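# Set a tray bottle upright in the crate's empty slot

## Task

Pick one bottle off the tray and leave it standing upright in the crate's only vacant slot. It fails if the crate or tray ends up tilted or shifted, if anything is knocked off the table, if the bottle stays in place only because the robot is holding it, or if whatever the robot is still touching at the end settles down by more than roughly a fingernail's width once left alone.

## Robot and tools

Robot: two FANUC CRX arms with parallel two-finger grippers, named left_arm and right_arm. The names do not refer to sides of a camera image. Base positions in the scene frame: left_arm at (+0.048, +0.341, 0) m, quat_wxyz (+0.998, 0, 0, +0.062); right_arm at (+0.025, -0.311, 0) m, quat_wxyz (+1.000, 0, 0, -0.022).

Scene frame: the origin sits on the table top midway between the bases. +z is up, +x points out across the table, and left_arm is on the +y side. All positions are in metres and all quaternions are written w first.

Gripper geometry: the fingers point along the gripper's own +z axis and close along its x axis. The reported end_effector_position is the point between the pads, and the fingertips reach 17.5 mm past it. A flat block on the wrist sticks out about 9 cm toward the gripper's -y side, so keep it clear of the crate and the bottles.

The 20-number row: every arm-moving call takes one row of 20 numbers covering both arms, even when only one arm should move. The order is: left x, y, z, qw, qx, qy, qz, left position, force_limit, speed, then the same ten for the right arm. x, y, z and the quaternion are an absolute target pose for that gripper's end_effector_position and orientation in the scene frame. They are not offsets. To keep an arm still, resend its last reported pose and its own three gripper numbers, since a 0 is a real command. To hold an orientation steady, send the same quaternion every time rather than copying the reported one, which can drift.

Gripper numbers, each from -1 to 1: position +1 is open (50 mm gap), about -0.65 means the pads meet, and -1 means close until something blocks the fingers. force_limit is about 20 N at -1, 102 N at 0 and 185 N at +1. speed is 20 mm/s at -1, 85 at 0 and 150 at +1. A new force or speed only takes effect after the position number changes by at least 0.01.

Tools:
- execute_actions {"actions": [...], "pictures": bool}. An empty list only reports the state. One action {"rows": [[20 numbers], ...], "steps": n} runs up to 15 steps of 1/30 s each. Each row is used for one step, and the last row repeats to fill the remaining steps. A wait {"steps": n} can be up to 300 steps, and it counts from the previous result, so thinking time is included.
- move {"target": [20 numbers], "speed": m/s from 0.002 to 0.5, default 0.25; turning is capped at twice that in rad/s}. Both grippers travel straight toward their targets and finish at the same moment, taking 0.5 to 10 s. The finger numbers are applied at the start. The path does not avoid obstacles or the other arm.
- wait {"seconds": 0 to 10} lets the simulation run with no new command.
- zoom_image {"camera": one of cam_high, cam_low, cam_left_wrist, cam_right_wrist, "region": [x0, y0, x1, y1] pixels, at most 504 by 504}.
- read_manual shows licence texts only. finished_scene {"scene": n} ends the scene and grades it, and cannot be undone.

Limits: a call is refused if a target lies more than 0.6 m from the arm's last reported position along any of its gripper axes. On each step the controller clips the commanded pose to within 70 mm and 16 degrees of the measured pose. Position wins over orientation when both cannot be met. Far targets may need more than one call, so read the pose in each result and continue from there.

Results: the state line gives each gripper's pose as `left_arm: …` | `right_arm: …`. At long reach the printed position can be slightly off. object_status means 0 moving, 1 blocked while opening, 2 blocked while closing (a real grip), 3 at the commanded opening or pads closed (usually nothing held). The gap is roughly (250 - position_measured) × 0.202 mm. HELD marks steps that the clearance check did not pass on, and "pose unreachable" names the arm affected. A move adds a "move:" line with an ending such as done, off_target, moving, held or fault, plus any limits: paced means the target was clipped, and held means some steps were blocked, after which the arm may speed up sharply. "Hand target" shows where each arm is currently being driven. Camera images are cam_high and cam_low at 672x504, and both wrist cameras at 616x616 fisheye. Calibration is in the prompt and is approximate.

Hazards: the arms are stiff. Pushing even slightly past a firm contact, or hitting something fast, can trigger a fault, which stops that arm for 10 s and drops the rest of the call. A fault also happens at 150 N of outside force or at the joint load limits (139 N m for the big joints, 34.8 N m for the wrist joints). Do not let the arms collide. Avoid dropping or knocking over the bottle, shoving the crate or tray, or pushing anything off the table. Holding loads heats the motors, and a MOTOR HOT line warns before the brakes engage. Occasional outside tugs on held parts or pushes on loose objects can happen. Before finishing, open the gripper, lift away, and confirm the bottle stands upright on its own.

Each tool is called after "Call:" in YAML: its name, and indented under it one key for each argument.

## Session

Call:
execute_actions:
  actions: []

Scene clock: 0.00 s of 5100.00 s.
left_arm: end_effector_position=(+0.2428, +0.3441, +0.2788) position_measured=3 object_status=3 end_effector_quat_wxyz=(+0.027, -0.395, +0.918, -0.037) | right_arm: end_effector_position=(+0.3270, -0.0855, +0.3096) position_measured=3 object_status=3 end_effector_quat_wxyz=(-0.398, +0.811, -0.428, -0.022)
Joint positions: left_arm=[ 1.096 -0.878 -0.535  0.096 -1.93   1.196] | right_arm=[ 0.765 -0.793 -0.584 -0.355 -1.034  3.083]
Joint velocities: left_arm=[ 0.001 -0.     0.    -0.     0.001 -0.001] | right_arm=[ 0.001 -0.     0.    -0.001  0.    -0.001]
Hand target (left_arm): +0.243, +0.344, +0.279; +0.027, -0.395, +0.918, -0.037
Hand target (right_arm): +0.327, -0.086, +0.310; -0.398, +0.811, -0.428, -0.022

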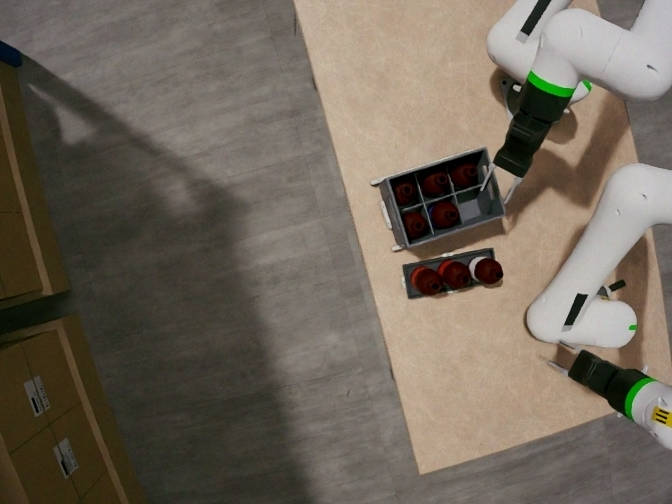

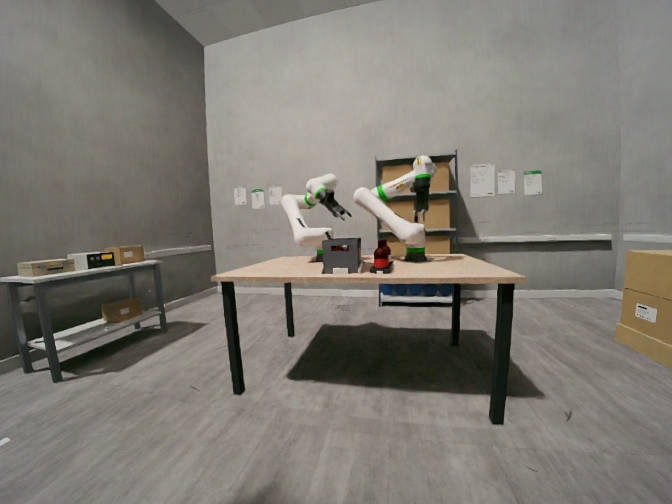

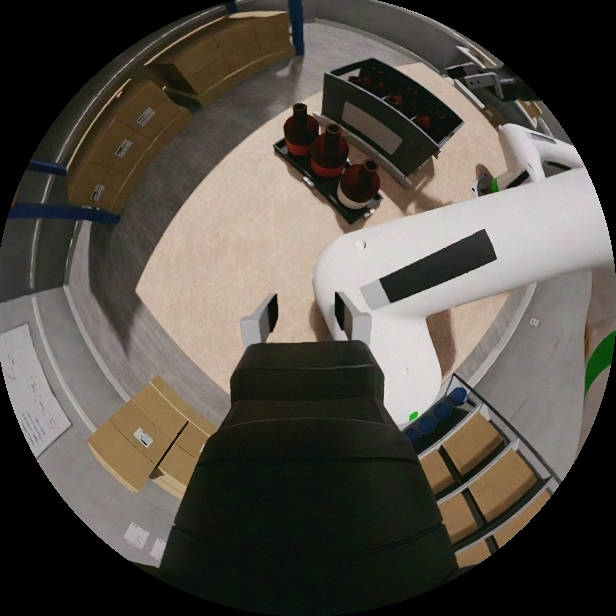

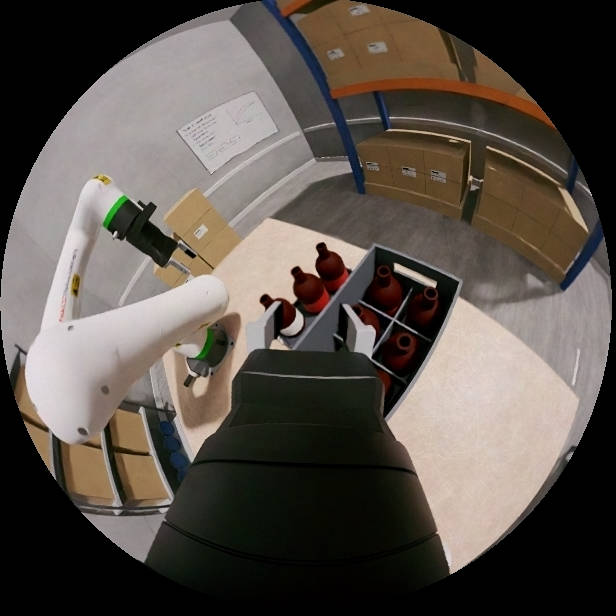

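Call:
zoom_image:
  camera: "cam_high"
  region: [360, 130, 540, 310]

Call:
zoom_image:
  camera: "cam_low"
  region: [300, 220, 420, 290]

Region (360, 130, 540, 310) of cam_high's 672x504 image, scaled by 2.800, with more detail than that image has.

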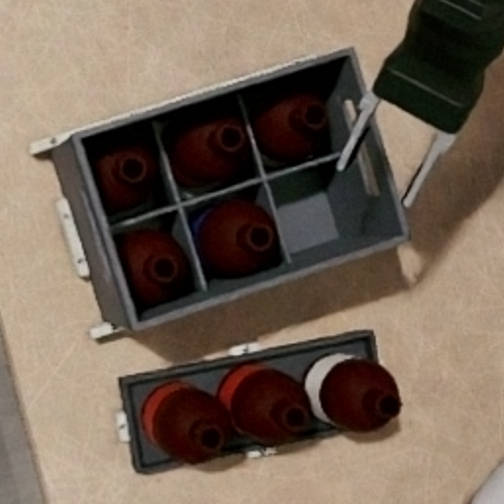

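Region (300, 220, 420, 290) of cam_low's 672x504 image, scaled by 4.200, with more detail than that image has; it fills the top 294 rows of this view, and the rest is white.

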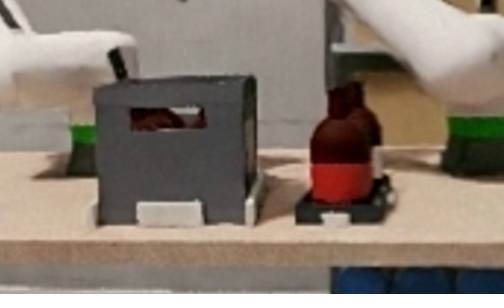

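Call:
move:
  target: [0.286,0.12,0.25,0,0.7071,0.7071,0,1,-0.3,1, 0.398,-0.365,0.31,-0.3761,0.5855,-0.7058,0.1320,1,0,0]
  speed: 0.45

Scene clock: 112.13 s of 5100.00 s.
left_arm: end_effector_position=(+0.2855, +0.1215, +0.2507) position_measured=3 object_status=3 end_effector_quat_wxyz=(+0.000, +0.707, +0.707, -0.001) | right_arm: end_effector_position=(+0.3990, -0.3647, +0.3100) position_measured=3 object_status=3 end_effector_quat_wxyz=(+0.376, -0.585, +0.706, -0.131)
Joint positions: left_arm=[-0.43  -0.281 -0.282  0.001 -1.57   0.306] | right_arm=[-0.022 -0.789 -0.581 -0.357 -1.035  3.084]
Joint velocities: left_arm=[-0.001  0.001  0.001  0.    -0.    -0.002] | right_arm=[-0.003  0.002 -0.    -0.003 -0.     0.003]
Hand target (left_arm): +0.285, +0.122, +0.251; +0.000, +0.707, +0.707, -0.001
Hand target (right_arm): +0.399, -0.365, +0.310; +0.376, -0.585, +0.706, -0.131
Off the commanded pose (left_arm): 0.002 m, 0 deg.
Off the commanded pose (right_arm): 0.001 m, 0 deg.
After step 90, 106.03 s passed at rest.
move: done
camera_calibration (this result's frames):
cam_left_wrist: T_world_to_cam=[[0.0324523, 0.999409, 0.0113419, -0.134724], [0.957562, -0.0343411, 0.286176, -0.338088], [0.286396, 0.00157348, -0.95811, 0.316913], [0, 0, 0, 1]] pos_world=[0.23735, 0.122536, 0.401919]
cam_right_wrist: T_world_to_cam=[[-0.00190372, -0.921379, -0.388661, -0.206522], [-0.867192, 0.195064, -0.458179, 0.572112], [0.49797, 0.336172, -0.799384, 0.323517], [0, 0, 0, 1]] pos_world=[0.334636, -0.41064, 0.440477]

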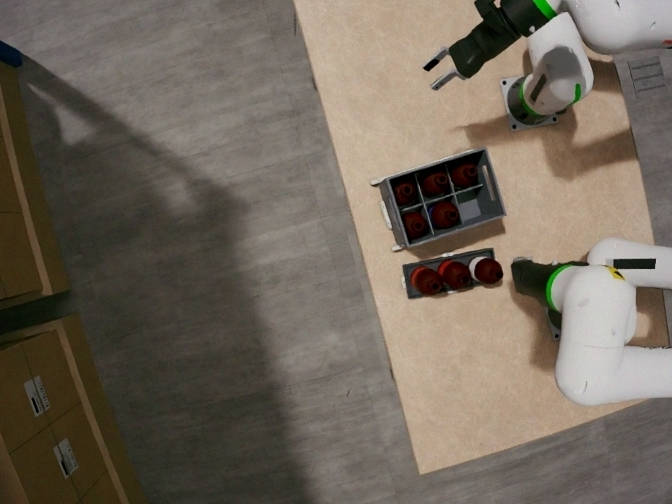

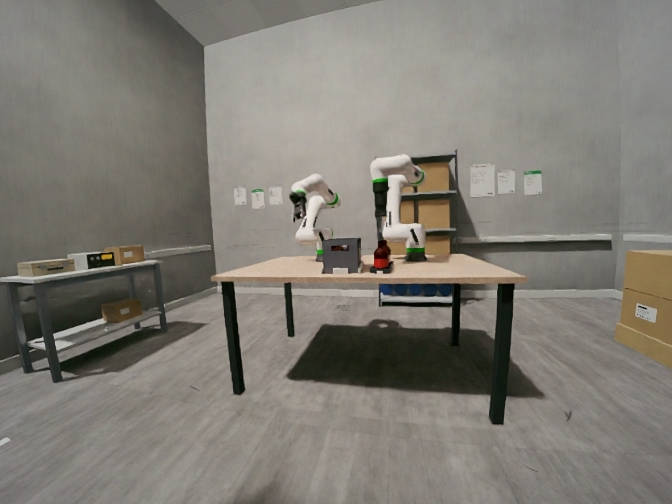

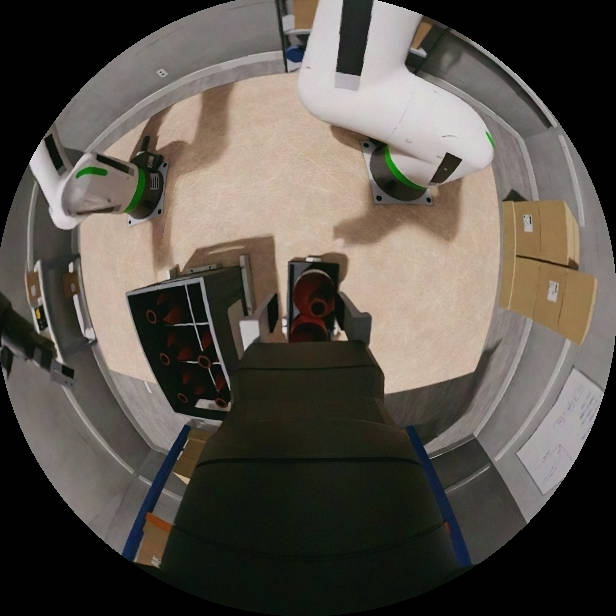

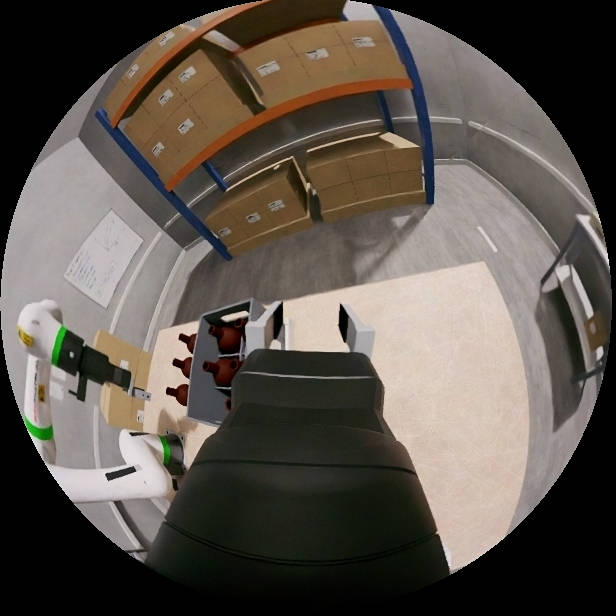

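Call:
zoom_image:
  camera: "cam_left_wrist"
  region: [230, 240, 390, 360]

Call:
zoom_image:
  camera: "cam_left_wrist"
  region: [110, 240, 270, 430]

Region (230, 240, 390, 360) of cam_left_wrist's 616x616 image, scaled by 3.150, with more detail than that image has; it fills the top 378 rows of this view, and the rest is white.

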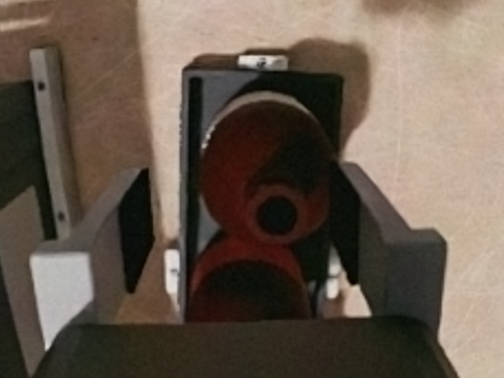

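Region (110, 240, 270, 430) of cam_left_wrist's 616x616 image, scaled by 2.653, with more detail than that image has; it fills the left 424 columns of this view, and the rest is white.

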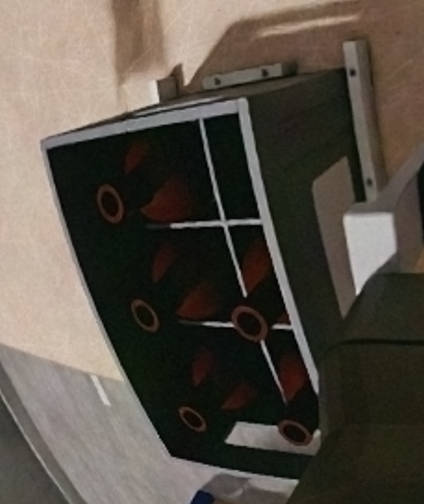

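Call:
zoom_image:
  camera: "cam_low"
  region: [315, 190, 415, 280]

Call:
zoom_image:
  camera: "cam_right_wrist"
  region: [90, 290, 270, 450]

Region (315, 190, 415, 280) of cam_low's 672x504 image, scaled by 5.040, with more detail than that image has; it fills the top 454 rows of this view, and the rest is white.

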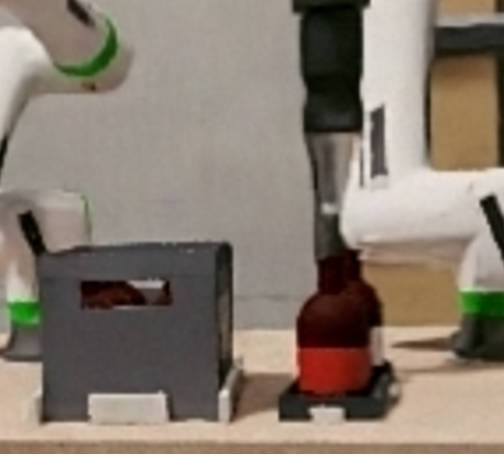

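Region (90, 290, 270, 450) of cam_right_wrist's 616x616 image, scaled by 2.800, with more detail than that image has.

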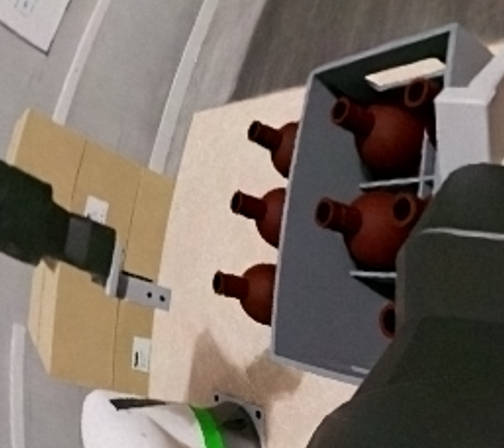

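Call:
move:
  target: [0.312,0.1365,0.148,0,0.7071,0.7071,0,1,-0.3,1, 0.399,-0.365,0.31,0.376,-0.585,0.706,-0.131,1,0,0]
  speed: 0.15

Scene clock: 151.73 s of 5100.00 s.
left_arm: end_effector_position=(+0.3122, +0.1364, +0.1481) position_measured=3 object_status=3 end_effector_quat_wxyz=(+0.000, +0.707, +0.707, +0.000) | right_arm: end_effector_position=(+0.3990, -0.3650, +0.3100) position_measured=3 object_status=3 end_effector_quat_wxyz=(+0.376, -0.585, +0.706, -0.131)
Joint positions: left_arm=[-0.364 -0.213 -0.471 -0.    -1.313  0.241] | right_arm=[-0.023 -0.789 -0.581 -0.357 -1.035  3.085]
Joint velocities: left_arm=[-0.     0.001 -0.001  0.     0.002 -0.001] | right_arm=[-0.001 -0.    -0.001 -0.     0.001  0.   ]
Hand target (left_arm): +0.312, +0.136, +0.148; +0.000, +0.707, +0.707, +0.000
Hand target (right_arm): +0.399, -0.365, +0.310; +0.376, -0.585, +0.706, -0.131
Off the commanded pose (left_arm): 0.000 m, 0 deg.
Off the commanded pose (right_arm): 0.000 m, 0 deg.
After step 90, 35.50 s passed at rest.
move: done
camera_calibration (this result's frames):
cam_left_wrist: T_world_to_cam=[[0.0328376, 0.999385, 0.0123372, -0.149555], [0.957302, -0.0349974, 0.286965, -0.33371], [0.28722, 0.00238721, -0.957862, 0.210526], [0, 0, 0, 1]] pos_world=[0.263905, 0.137281, 0.299263]
cam_right_wrist: T_world_to_cam=[[-0.0021307, -0.921557, -0.388237, -0.20688], [-0.867184, 0.195039, -0.458204, 0.57216], [0.497983, 0.335697, -0.799575, 0.323469], [0, 0, 0, 1]] pos_world=[0.334645, -0.410833, 0.440485]

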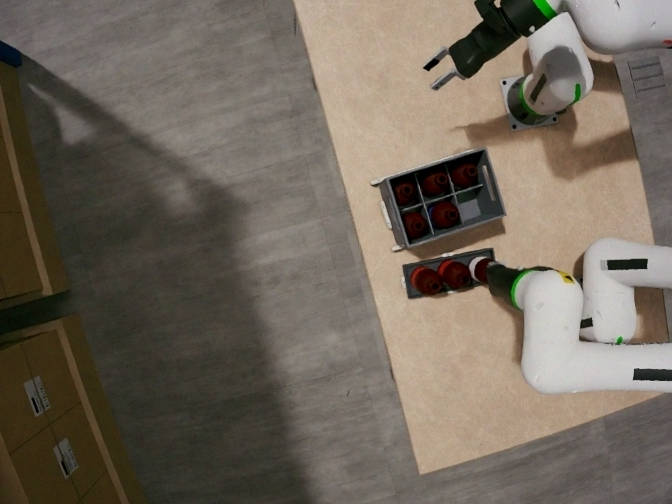

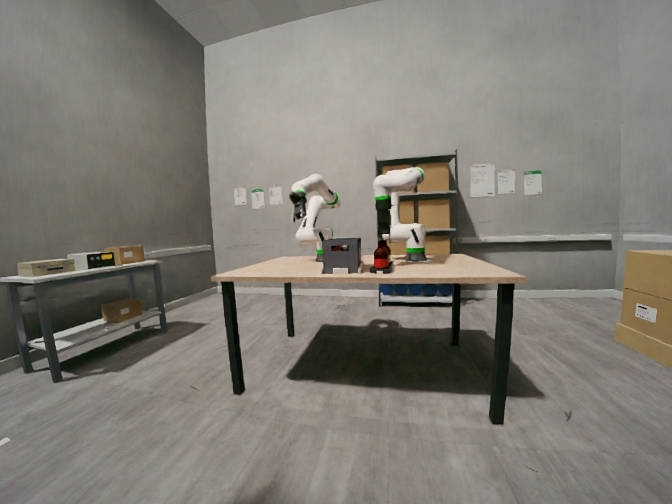

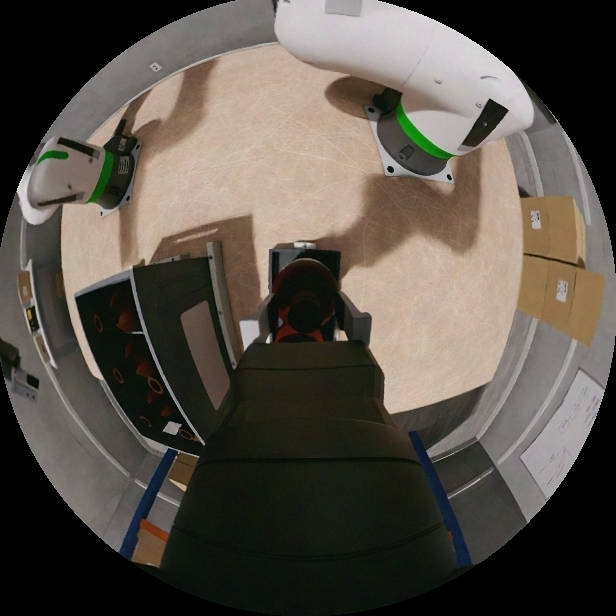

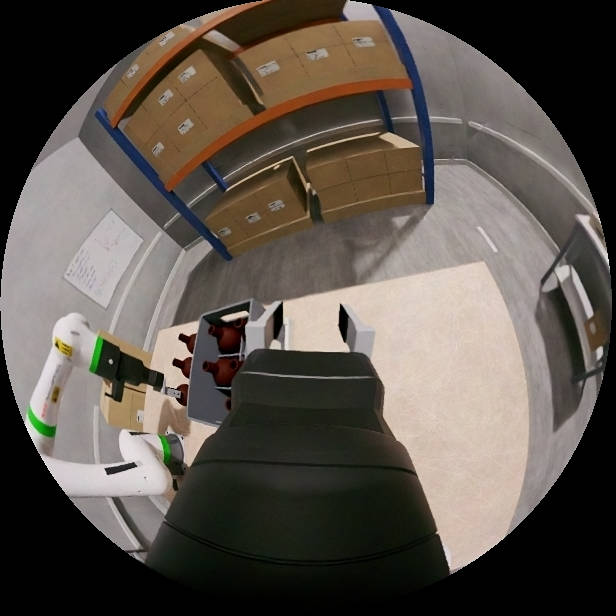

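Call:
zoom_image:
  camera: "cam_left_wrist"
  region: [240, 240, 380, 350]

Call:
zoom_image:
  camera: "cam_right_wrist"
  region: [130, 330, 230, 430]

Region (240, 240, 380, 350) of cam_left_wrist's 616x616 image, scaled by 3.600, with more detail than that image has; it fills the top 396 rows of this view, and the rest is white.

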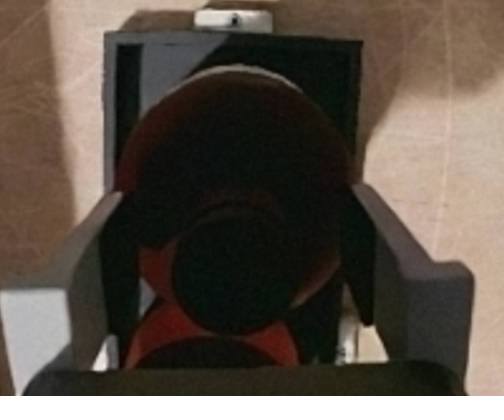

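Region (130, 330, 230, 430) of cam_right_wrist's 616x616 image, scaled by 5.040, with more detail than that image has.

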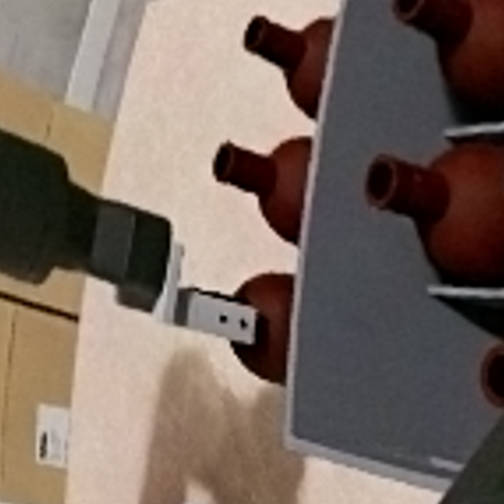

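Call:
execute_actions:
  actions:
    - {"rows": [[0.312,0.1365,0.148,0,0.7071,0.7071,0,-1,-0.2,0.3, 0.399,-0.365,0.31,0.376,-0.585,0.706,-0.131,1,0,0]], "steps": 15}
  pictures: false

Scene clock: 164.17 s of 5100.00 s.
left_arm: end_effector_position=(+0.3120, +0.1365, +0.1480) position_measured=127 object_status=2 end_effector_quat_wxyz=(-0.000, +0.707, +0.707, -0.000) | right_arm: end_effector_position=(+0.3990, -0.3650, +0.3100) position_measured=3 object_status=3 end_effector_quat_wxyz=(+0.376, -0.585, +0.706, -0.131)
Joint positions: left_arm=[-0.364 -0.213 -0.471  0.    -1.313  0.24 ] | right_arm=[-0.023 -0.789 -0.581 -0.357 -1.035  3.085]
Joint velocities: left_arm=[-0.    -0.001  0.     0.001  0.    -0.001] | right_arm=[-0.001  0.    -0.001 -0.001 -0.     0.   ]
Hand target (left_arm): +0.312, +0.136, +0.148; +0.000, +0.707, +0.707, -0.000
Hand target (right_arm): +0.399, -0.365, +0.310; +0.376, -0.585, +0.706, -0.131
Off the commanded pose (left_arm): 0.000 m, 0 deg.
Off the commanded pose (right_arm): 0.000 m, 0 deg.
Steps of this call (steps 1 to 90: nothing new was sent; then 8.93 s passed at rest; steps 91 to 105: all 15 steps of this action). Readings (end_effector_position | what the end effector reports):
91: left_arm (+0.3121, +0.1364, +0.1480) | right_arm (+0.3990, -0.3650, +0.3100) | left_arm position_measured=17 object_status=0 | right_arm position_measured=3 object_status=3
92: left_arm (+0.3121, +0.1365, +0.1480) | right_arm (+0.3990, -0.3650, +0.3100) | left_arm position_measured=34 object_status=0 | right_arm position_measured=3 object_status=3
94: left_arm (+0.3120, +0.1365, +0.1479) | right_arm (+0.3990, -0.3650, +0.3100) | left_arm position_measured=68 object_status=0 | right_arm position_measured=3 object_status=3
98: left_arm (+0.3120, +0.1365, +0.1479) | right_arm (+0.3990, -0.3650, +0.3100) | left_arm position_measured=127 object_status=0 | right_arm position_measured=3 object_status=3
105: the state above

Call:
move:
  target: [0.311,0.11,0.345,0,0.7071,0.7071,0,-1,-0.2,0.3, 0.399,-0.365,0.31,0.376,-0.585,0.706,-0.131,1,0,0]
  speed: 0.25

Scene clock: 175.50 s of 5100.00 s.
left_arm: end_effector_position=(+0.3107, +0.1102, +0.3450) position_measured=127 object_status=2 end_effector_quat_wxyz=(-0.000, +0.707, +0.707, -0.000) | right_arm: end_effector_position=(+0.3990, -0.3650, +0.3100) position_measured=3 object_status=3 end_effector_quat_wxyz=(+0.376, -0.585, +0.706, -0.131)
Joint positions: left_arm=[-0.44  -0.188  0.012  0.    -1.77   0.316] | right_arm=[-0.023 -0.789 -0.581 -0.357 -1.035  3.085]
Joint velocities: left_arm=[-0.    -0.     0.002 -0.    -0.001  0.001] | right_arm=[-0.002 -0.     0.001 -0.    -0.001 -0.   ]
Hand target (left_arm): +0.311, +0.110, +0.345; -0.000, +0.707, +0.707, -0.000
Hand target (right_arm): +0.399, -0.365, +0.310; +0.376, -0.585, +0.706, -0.131
Off the commanded pose (left_arm): 0.000 m, 0 deg.
Off the commanded pose (right_arm): 0.000 m, 0 deg.
After step 90, 7.07 s passed at rest.
move: done
camera_calibration (this result's frames):
cam_left_wrist: T_world_to_cam=[[0.0333254, 0.999369, 0.0122884, -0.12588], [0.957331, -0.0354503, 0.28681, -0.389621], [0.287065, 0.00220603, -0.957909, 0.399713], [0, 0, 0, 1]] pos_world=[0.262447, 0.111107, 0.496183]
cam_right_wrist: T_world_to_cam=[[-0.0021478, -0.921587, -0.388167, -0.206927], [-0.867183, 0.195018, -0.458215, 0.572159], [0.497984, 0.335628, -0.799603, 0.323463], [0, 0, 0, 1]] pos_world=[0.334643, -0.410846, 0.440491]

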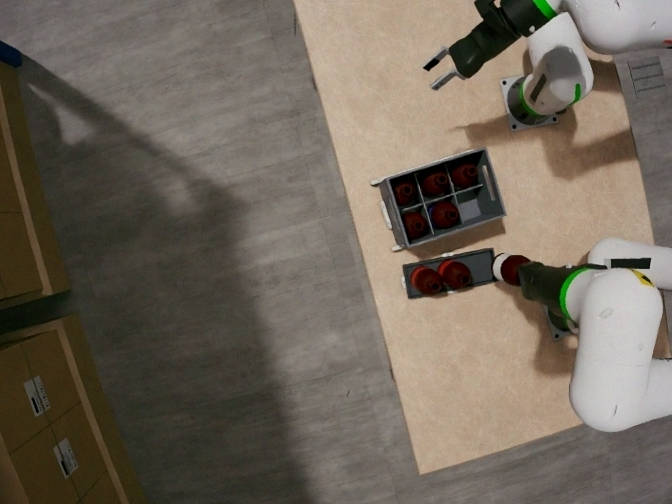

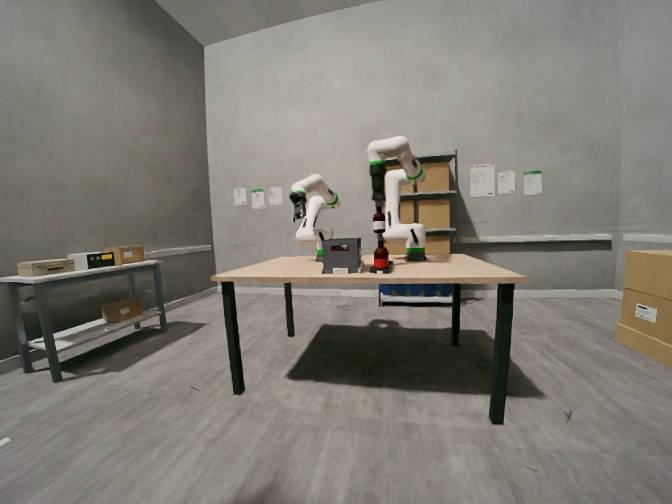

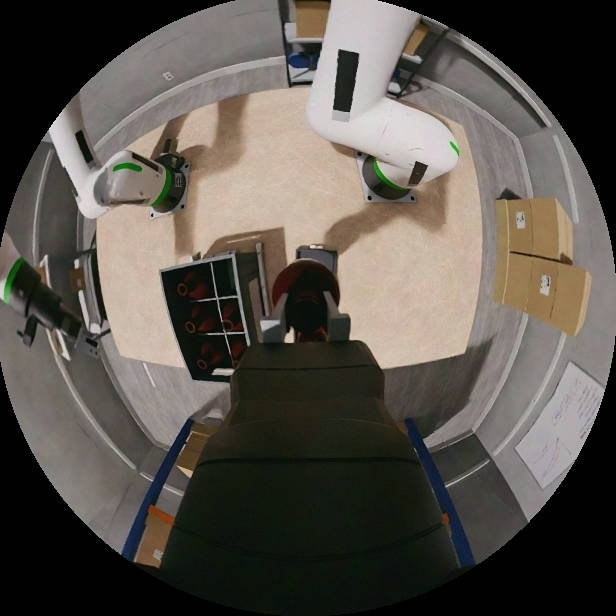

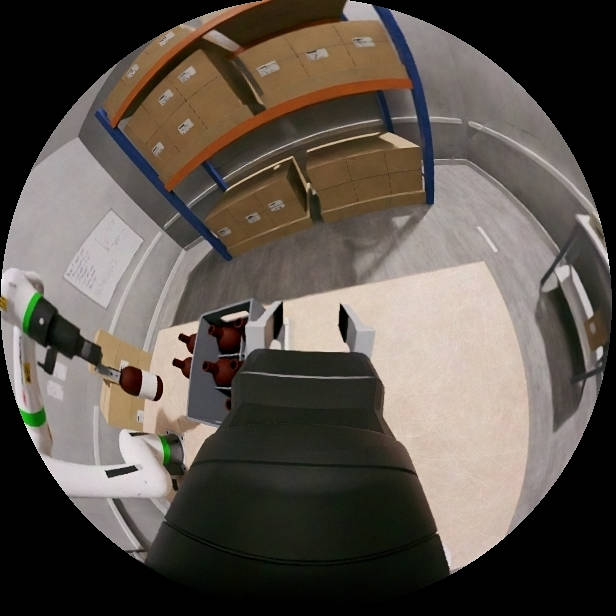

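Call:
zoom_image:
  camera: "cam_left_wrist"
  region: [150, 230, 290, 390]

Call:
zoom_image:
  camera: "cam_low"
  region: [315, 190, 415, 280]

Call:
zoom_image:
  camera: "cam_high"
  region: [365, 140, 545, 300]

Region (150, 230, 290, 390) of cam_left_wrist's 616x616 image, scaled by 3.150, with more detail than that image has; it fills the left 441 columns of this view, and the rest is white.

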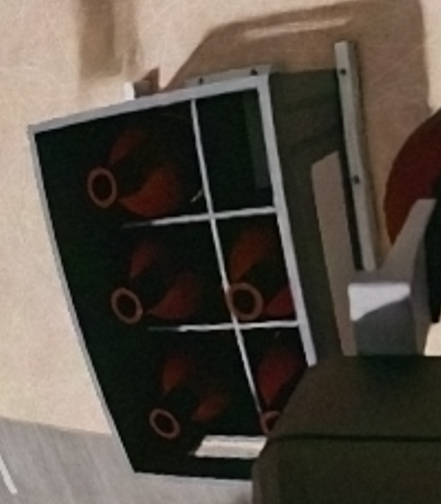

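Region (315, 190, 415, 280) of cam_low's 672x504 image, scaled by 5.040, with more detail than that image has; it fills the top 454 rows of this view, and the rest is white.

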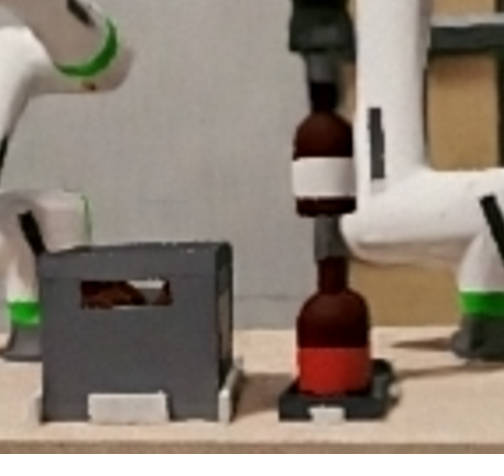

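Region (365, 140, 545, 300) of cam_high's 672x504 image, scaled by 2.800, with more detail than that image has.

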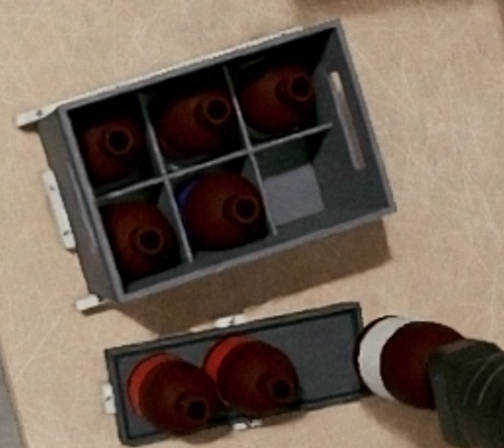

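Call:
move:
  target: [0.311,-0.058,0.335,0,0.7071,0.7071,0,-1,-0.2,0.3, 0.399,-0.365,0.31,0.376,-0.585,0.706,-0.131,1,0,0]
  speed: 0.25

Scene clock: 204.83 s of 5100.00 s.
left_arm: end_effector_position=(+0.3115, -0.0575, +0.3355) position_measured=127 object_status=2 end_effector_quat_wxyz=(-0.000, +0.707, +0.707, -0.000) | right_arm: end_effector_position=(+0.3990, -0.3650, +0.3100) position_measured=3 object_status=3 end_effector_quat_wxyz=(+0.376, -0.585, +0.706, -0.131)
Joint positions: left_arm=[-0.801  0.123  0.29   0.    -1.738  0.677] | right_arm=[-0.023 -0.789 -0.581 -0.357 -1.035  3.085]
Joint velocities: left_arm=[-0.002  0.004  0.003 -0.    -0.001  0.001] | right_arm=[-0.001  0.    -0.001 -0.    -0.001 -0.   ]
Hand target (left_arm): +0.312, -0.058, +0.335; -0.000, +0.707, +0.707, -0.000
Hand target (right_arm): +0.399, -0.365, +0.310; +0.376, -0.585, +0.706, -0.131
Off the commanded pose (left_arm): 0.001 m, 0 deg.
Off the commanded pose (right_arm): 0.000 m, 0 deg.
After step 90, 25.20 s passed at rest.
move: done
camera_calibration (this result's frames):
cam_left_wrist: T_world_to_cam=[[0.0329695, 0.999381, 0.0122737, 0.0418956], [0.957379, -0.0351048, 0.286694, -0.393612], [0.286948, 0.00229843, -0.957943, 0.390738], [0, 0, 0, 1]] pos_world=[0.263333, -0.0565854, 0.486637]
cam_right_wrist: T_world_to_cam=[[-0.00214378, -0.921584, -0.388174, -0.206921], [-0.867182, 0.19502, -0.458217, 0.57216], [0.497987, 0.335635, -0.799599, 0.323464], [0, 0, 0, 1]] pos_world=[0.334642, -0.410843, 0.440494]

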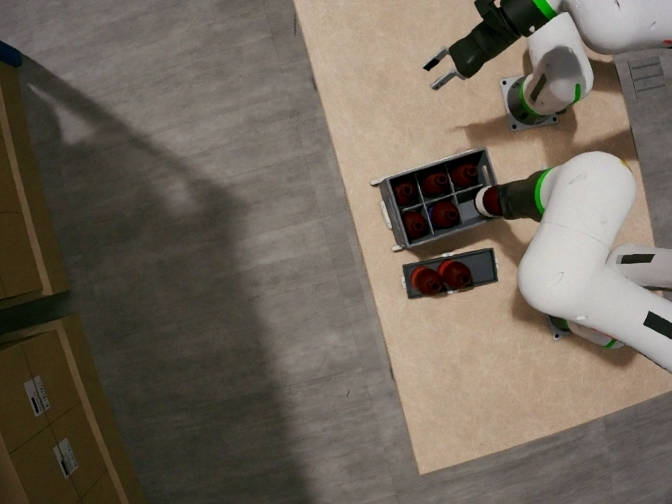

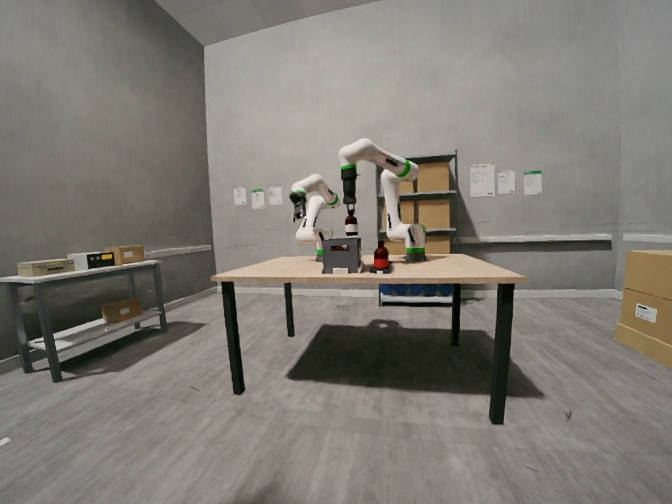

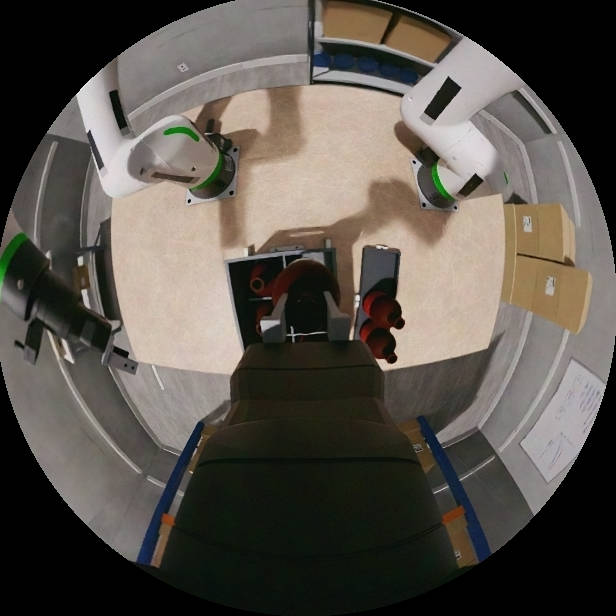

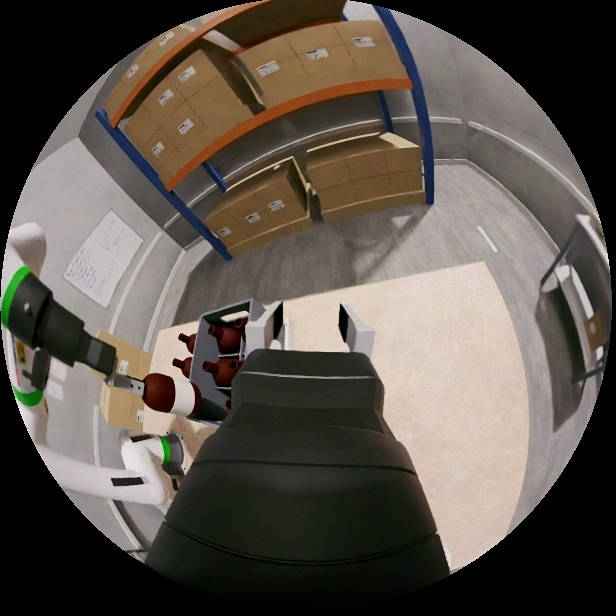

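Call:
zoom_image:
  camera: "cam_left_wrist"
  region: [250, 230, 360, 320]

Call:
zoom_image:
  camera: "cam_low"
  region: [315, 200, 385, 260]

Call:
zoom_image:
  camera: "cam_right_wrist"
  region: [130, 340, 250, 440]

Region (250, 230, 360, 320) of cam_left_wrist's 616x616 image, scaled by 4.582, with more detail than that image has; it fills the top 412 rows of this view, and the rest is white.

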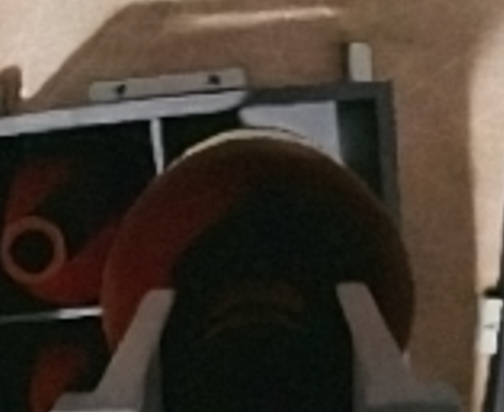

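Region (315, 200, 385, 260) of cam_low's 672x504 image, scaled by 7.200, with more detail than that image has; it fills the top 432 rows of this view, and the rest is white.

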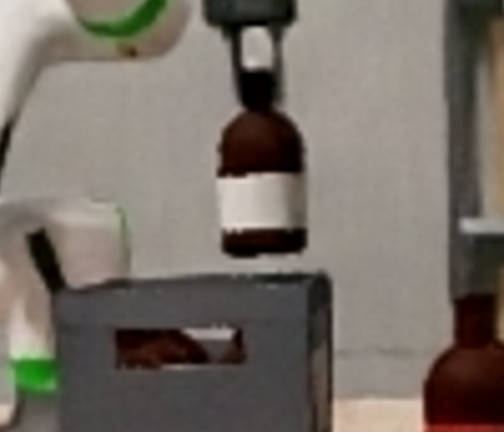

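Region (130, 340, 250, 440) of cam_right_wrist's 616x616 image, scaled by 4.200, with more detail than that image has.

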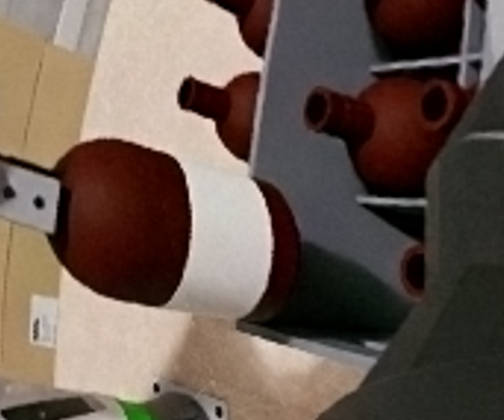

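Call:
move:
  target: [0.3095,-0.053,0.255,0,0.7071,0.7071,0,-1,-0.2,0.3, 0.399,-0.365,0.31,0.376,-0.585,0.706,-0.131,1,0,0]
  speed: 0.12

Scene clock: 233.57 s of 5100.00 s.
left_arm: end_effector_position=(+0.3096, -0.0531, +0.2550) position_measured=127 object_status=2 end_effector_quat_wxyz=(+0.000, +0.707, +0.707, +0.000) | right_arm: end_effector_position=(+0.3990, -0.3650, +0.3100) position_measured=3 object_status=3 end_effector_quat_wxyz=(+0.376, -0.585, +0.706, -0.131)
Joint positions: left_arm=[-0.796  0.097  0.073  0.    -1.547  0.673] | right_arm=[-0.023 -0.789 -0.581 -0.357 -1.035  3.085]
Joint velocities: left_arm=[ 0.001  0.001 -0.001 -0.     0.001  0.   ] | right_arm=[ 0.     0.     0.     0.001  0.    -0.   ]
Hand target (left_arm): +0.310, -0.053, +0.255; +0.000, +0.707, +0.707, -0.000
Hand target (right_arm): +0.399, -0.365, +0.310; +0.376, -0.585, +0.706, -0.131
Off the commanded pose (left_arm): 0.000 m, 0 deg.
Off the commanded pose (right_arm): 0.000 m, 0 deg.
After step 90, 24.70 s passed at rest.
move: done
camera_calibration (this result's frames):
cam_left_wrist: T_world_to_cam=[[0.0328791, 0.999384, 0.0122964, 0.038633], [0.957323, -0.0350252, 0.28689, -0.368585], [0.287144, 0.00233891, -0.957885, 0.314134], [0, 0, 0, 1]] pos_world=[0.261383, -0.0522537, 0.406172]
cam_right_wrist: T_world_to_cam=[[-0.00214386, -0.921584, -0.388173, -0.206921], [-0.867182, 0.19502, -0.458217, 0.572159], [0.497987, 0.335635, -0.799599, 0.323464], [0, 0, 0, 1]] pos_world=[0.334642, -0.410843, 0.440494]

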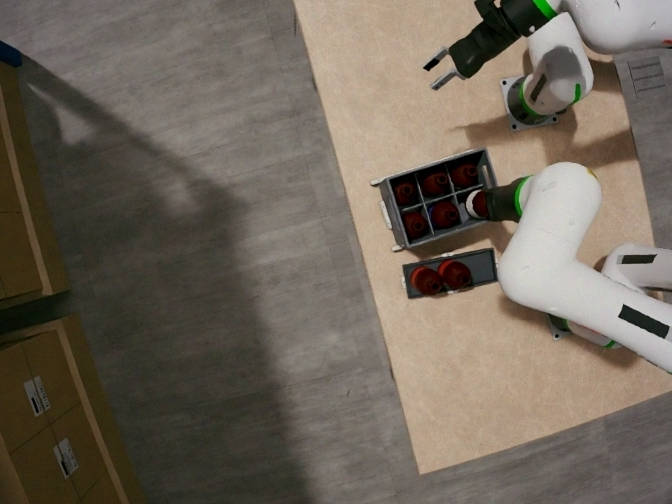

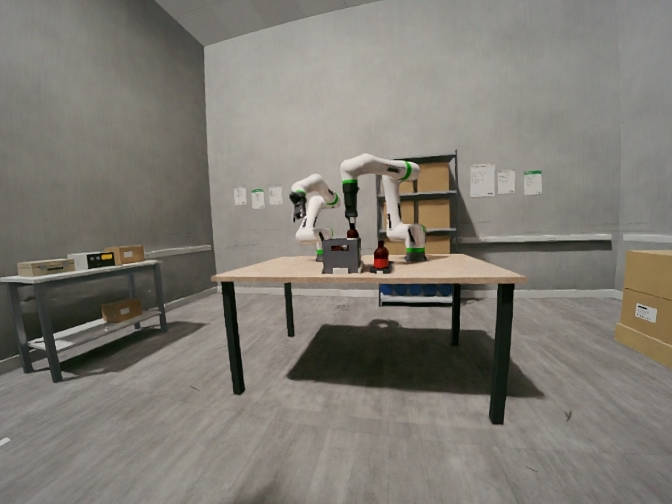

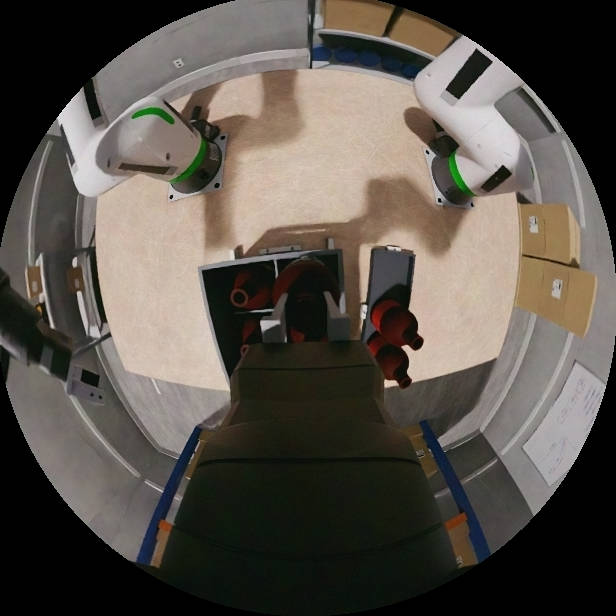

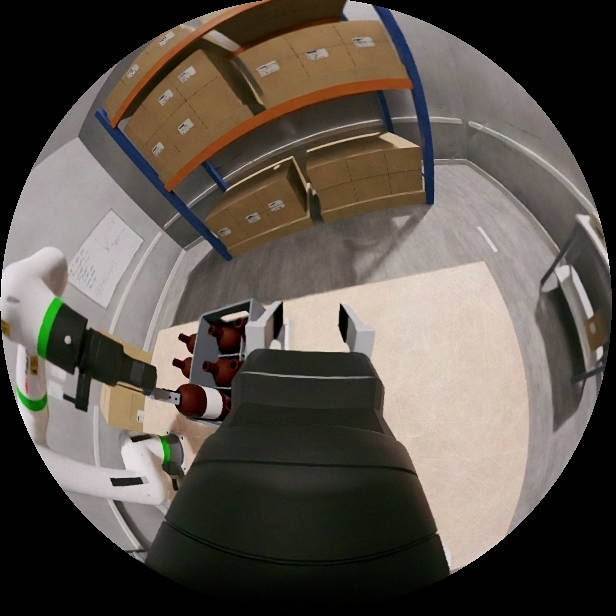

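Call:
zoom_image:
  camera: "cam_left_wrist"
  region: [220, 230, 360, 345]

Call:
zoom_image:
  camera: "cam_high"
  region: [420, 150, 520, 240]

Region (220, 230, 360, 345) of cam_left_wrist's 616x616 image, scaled by 3.600, with more detail than that image has; it fills the top 414 rows of this view, and the rest is white.

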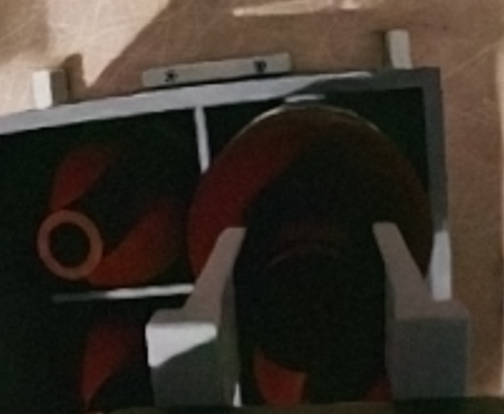

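Region (420, 150, 520, 240) of cam_high's 672x504 image, scaled by 5.040, with more detail than that image has; it fills the top 454 rows of this view, and the rest is white.

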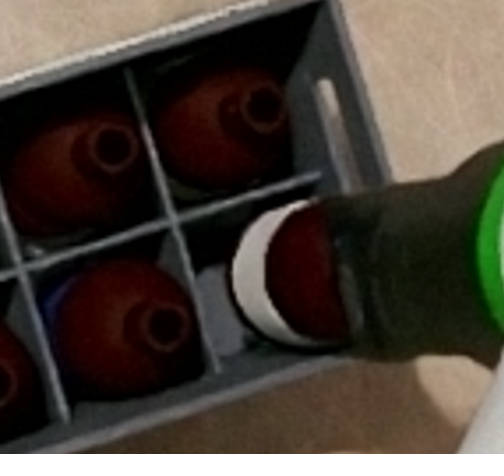

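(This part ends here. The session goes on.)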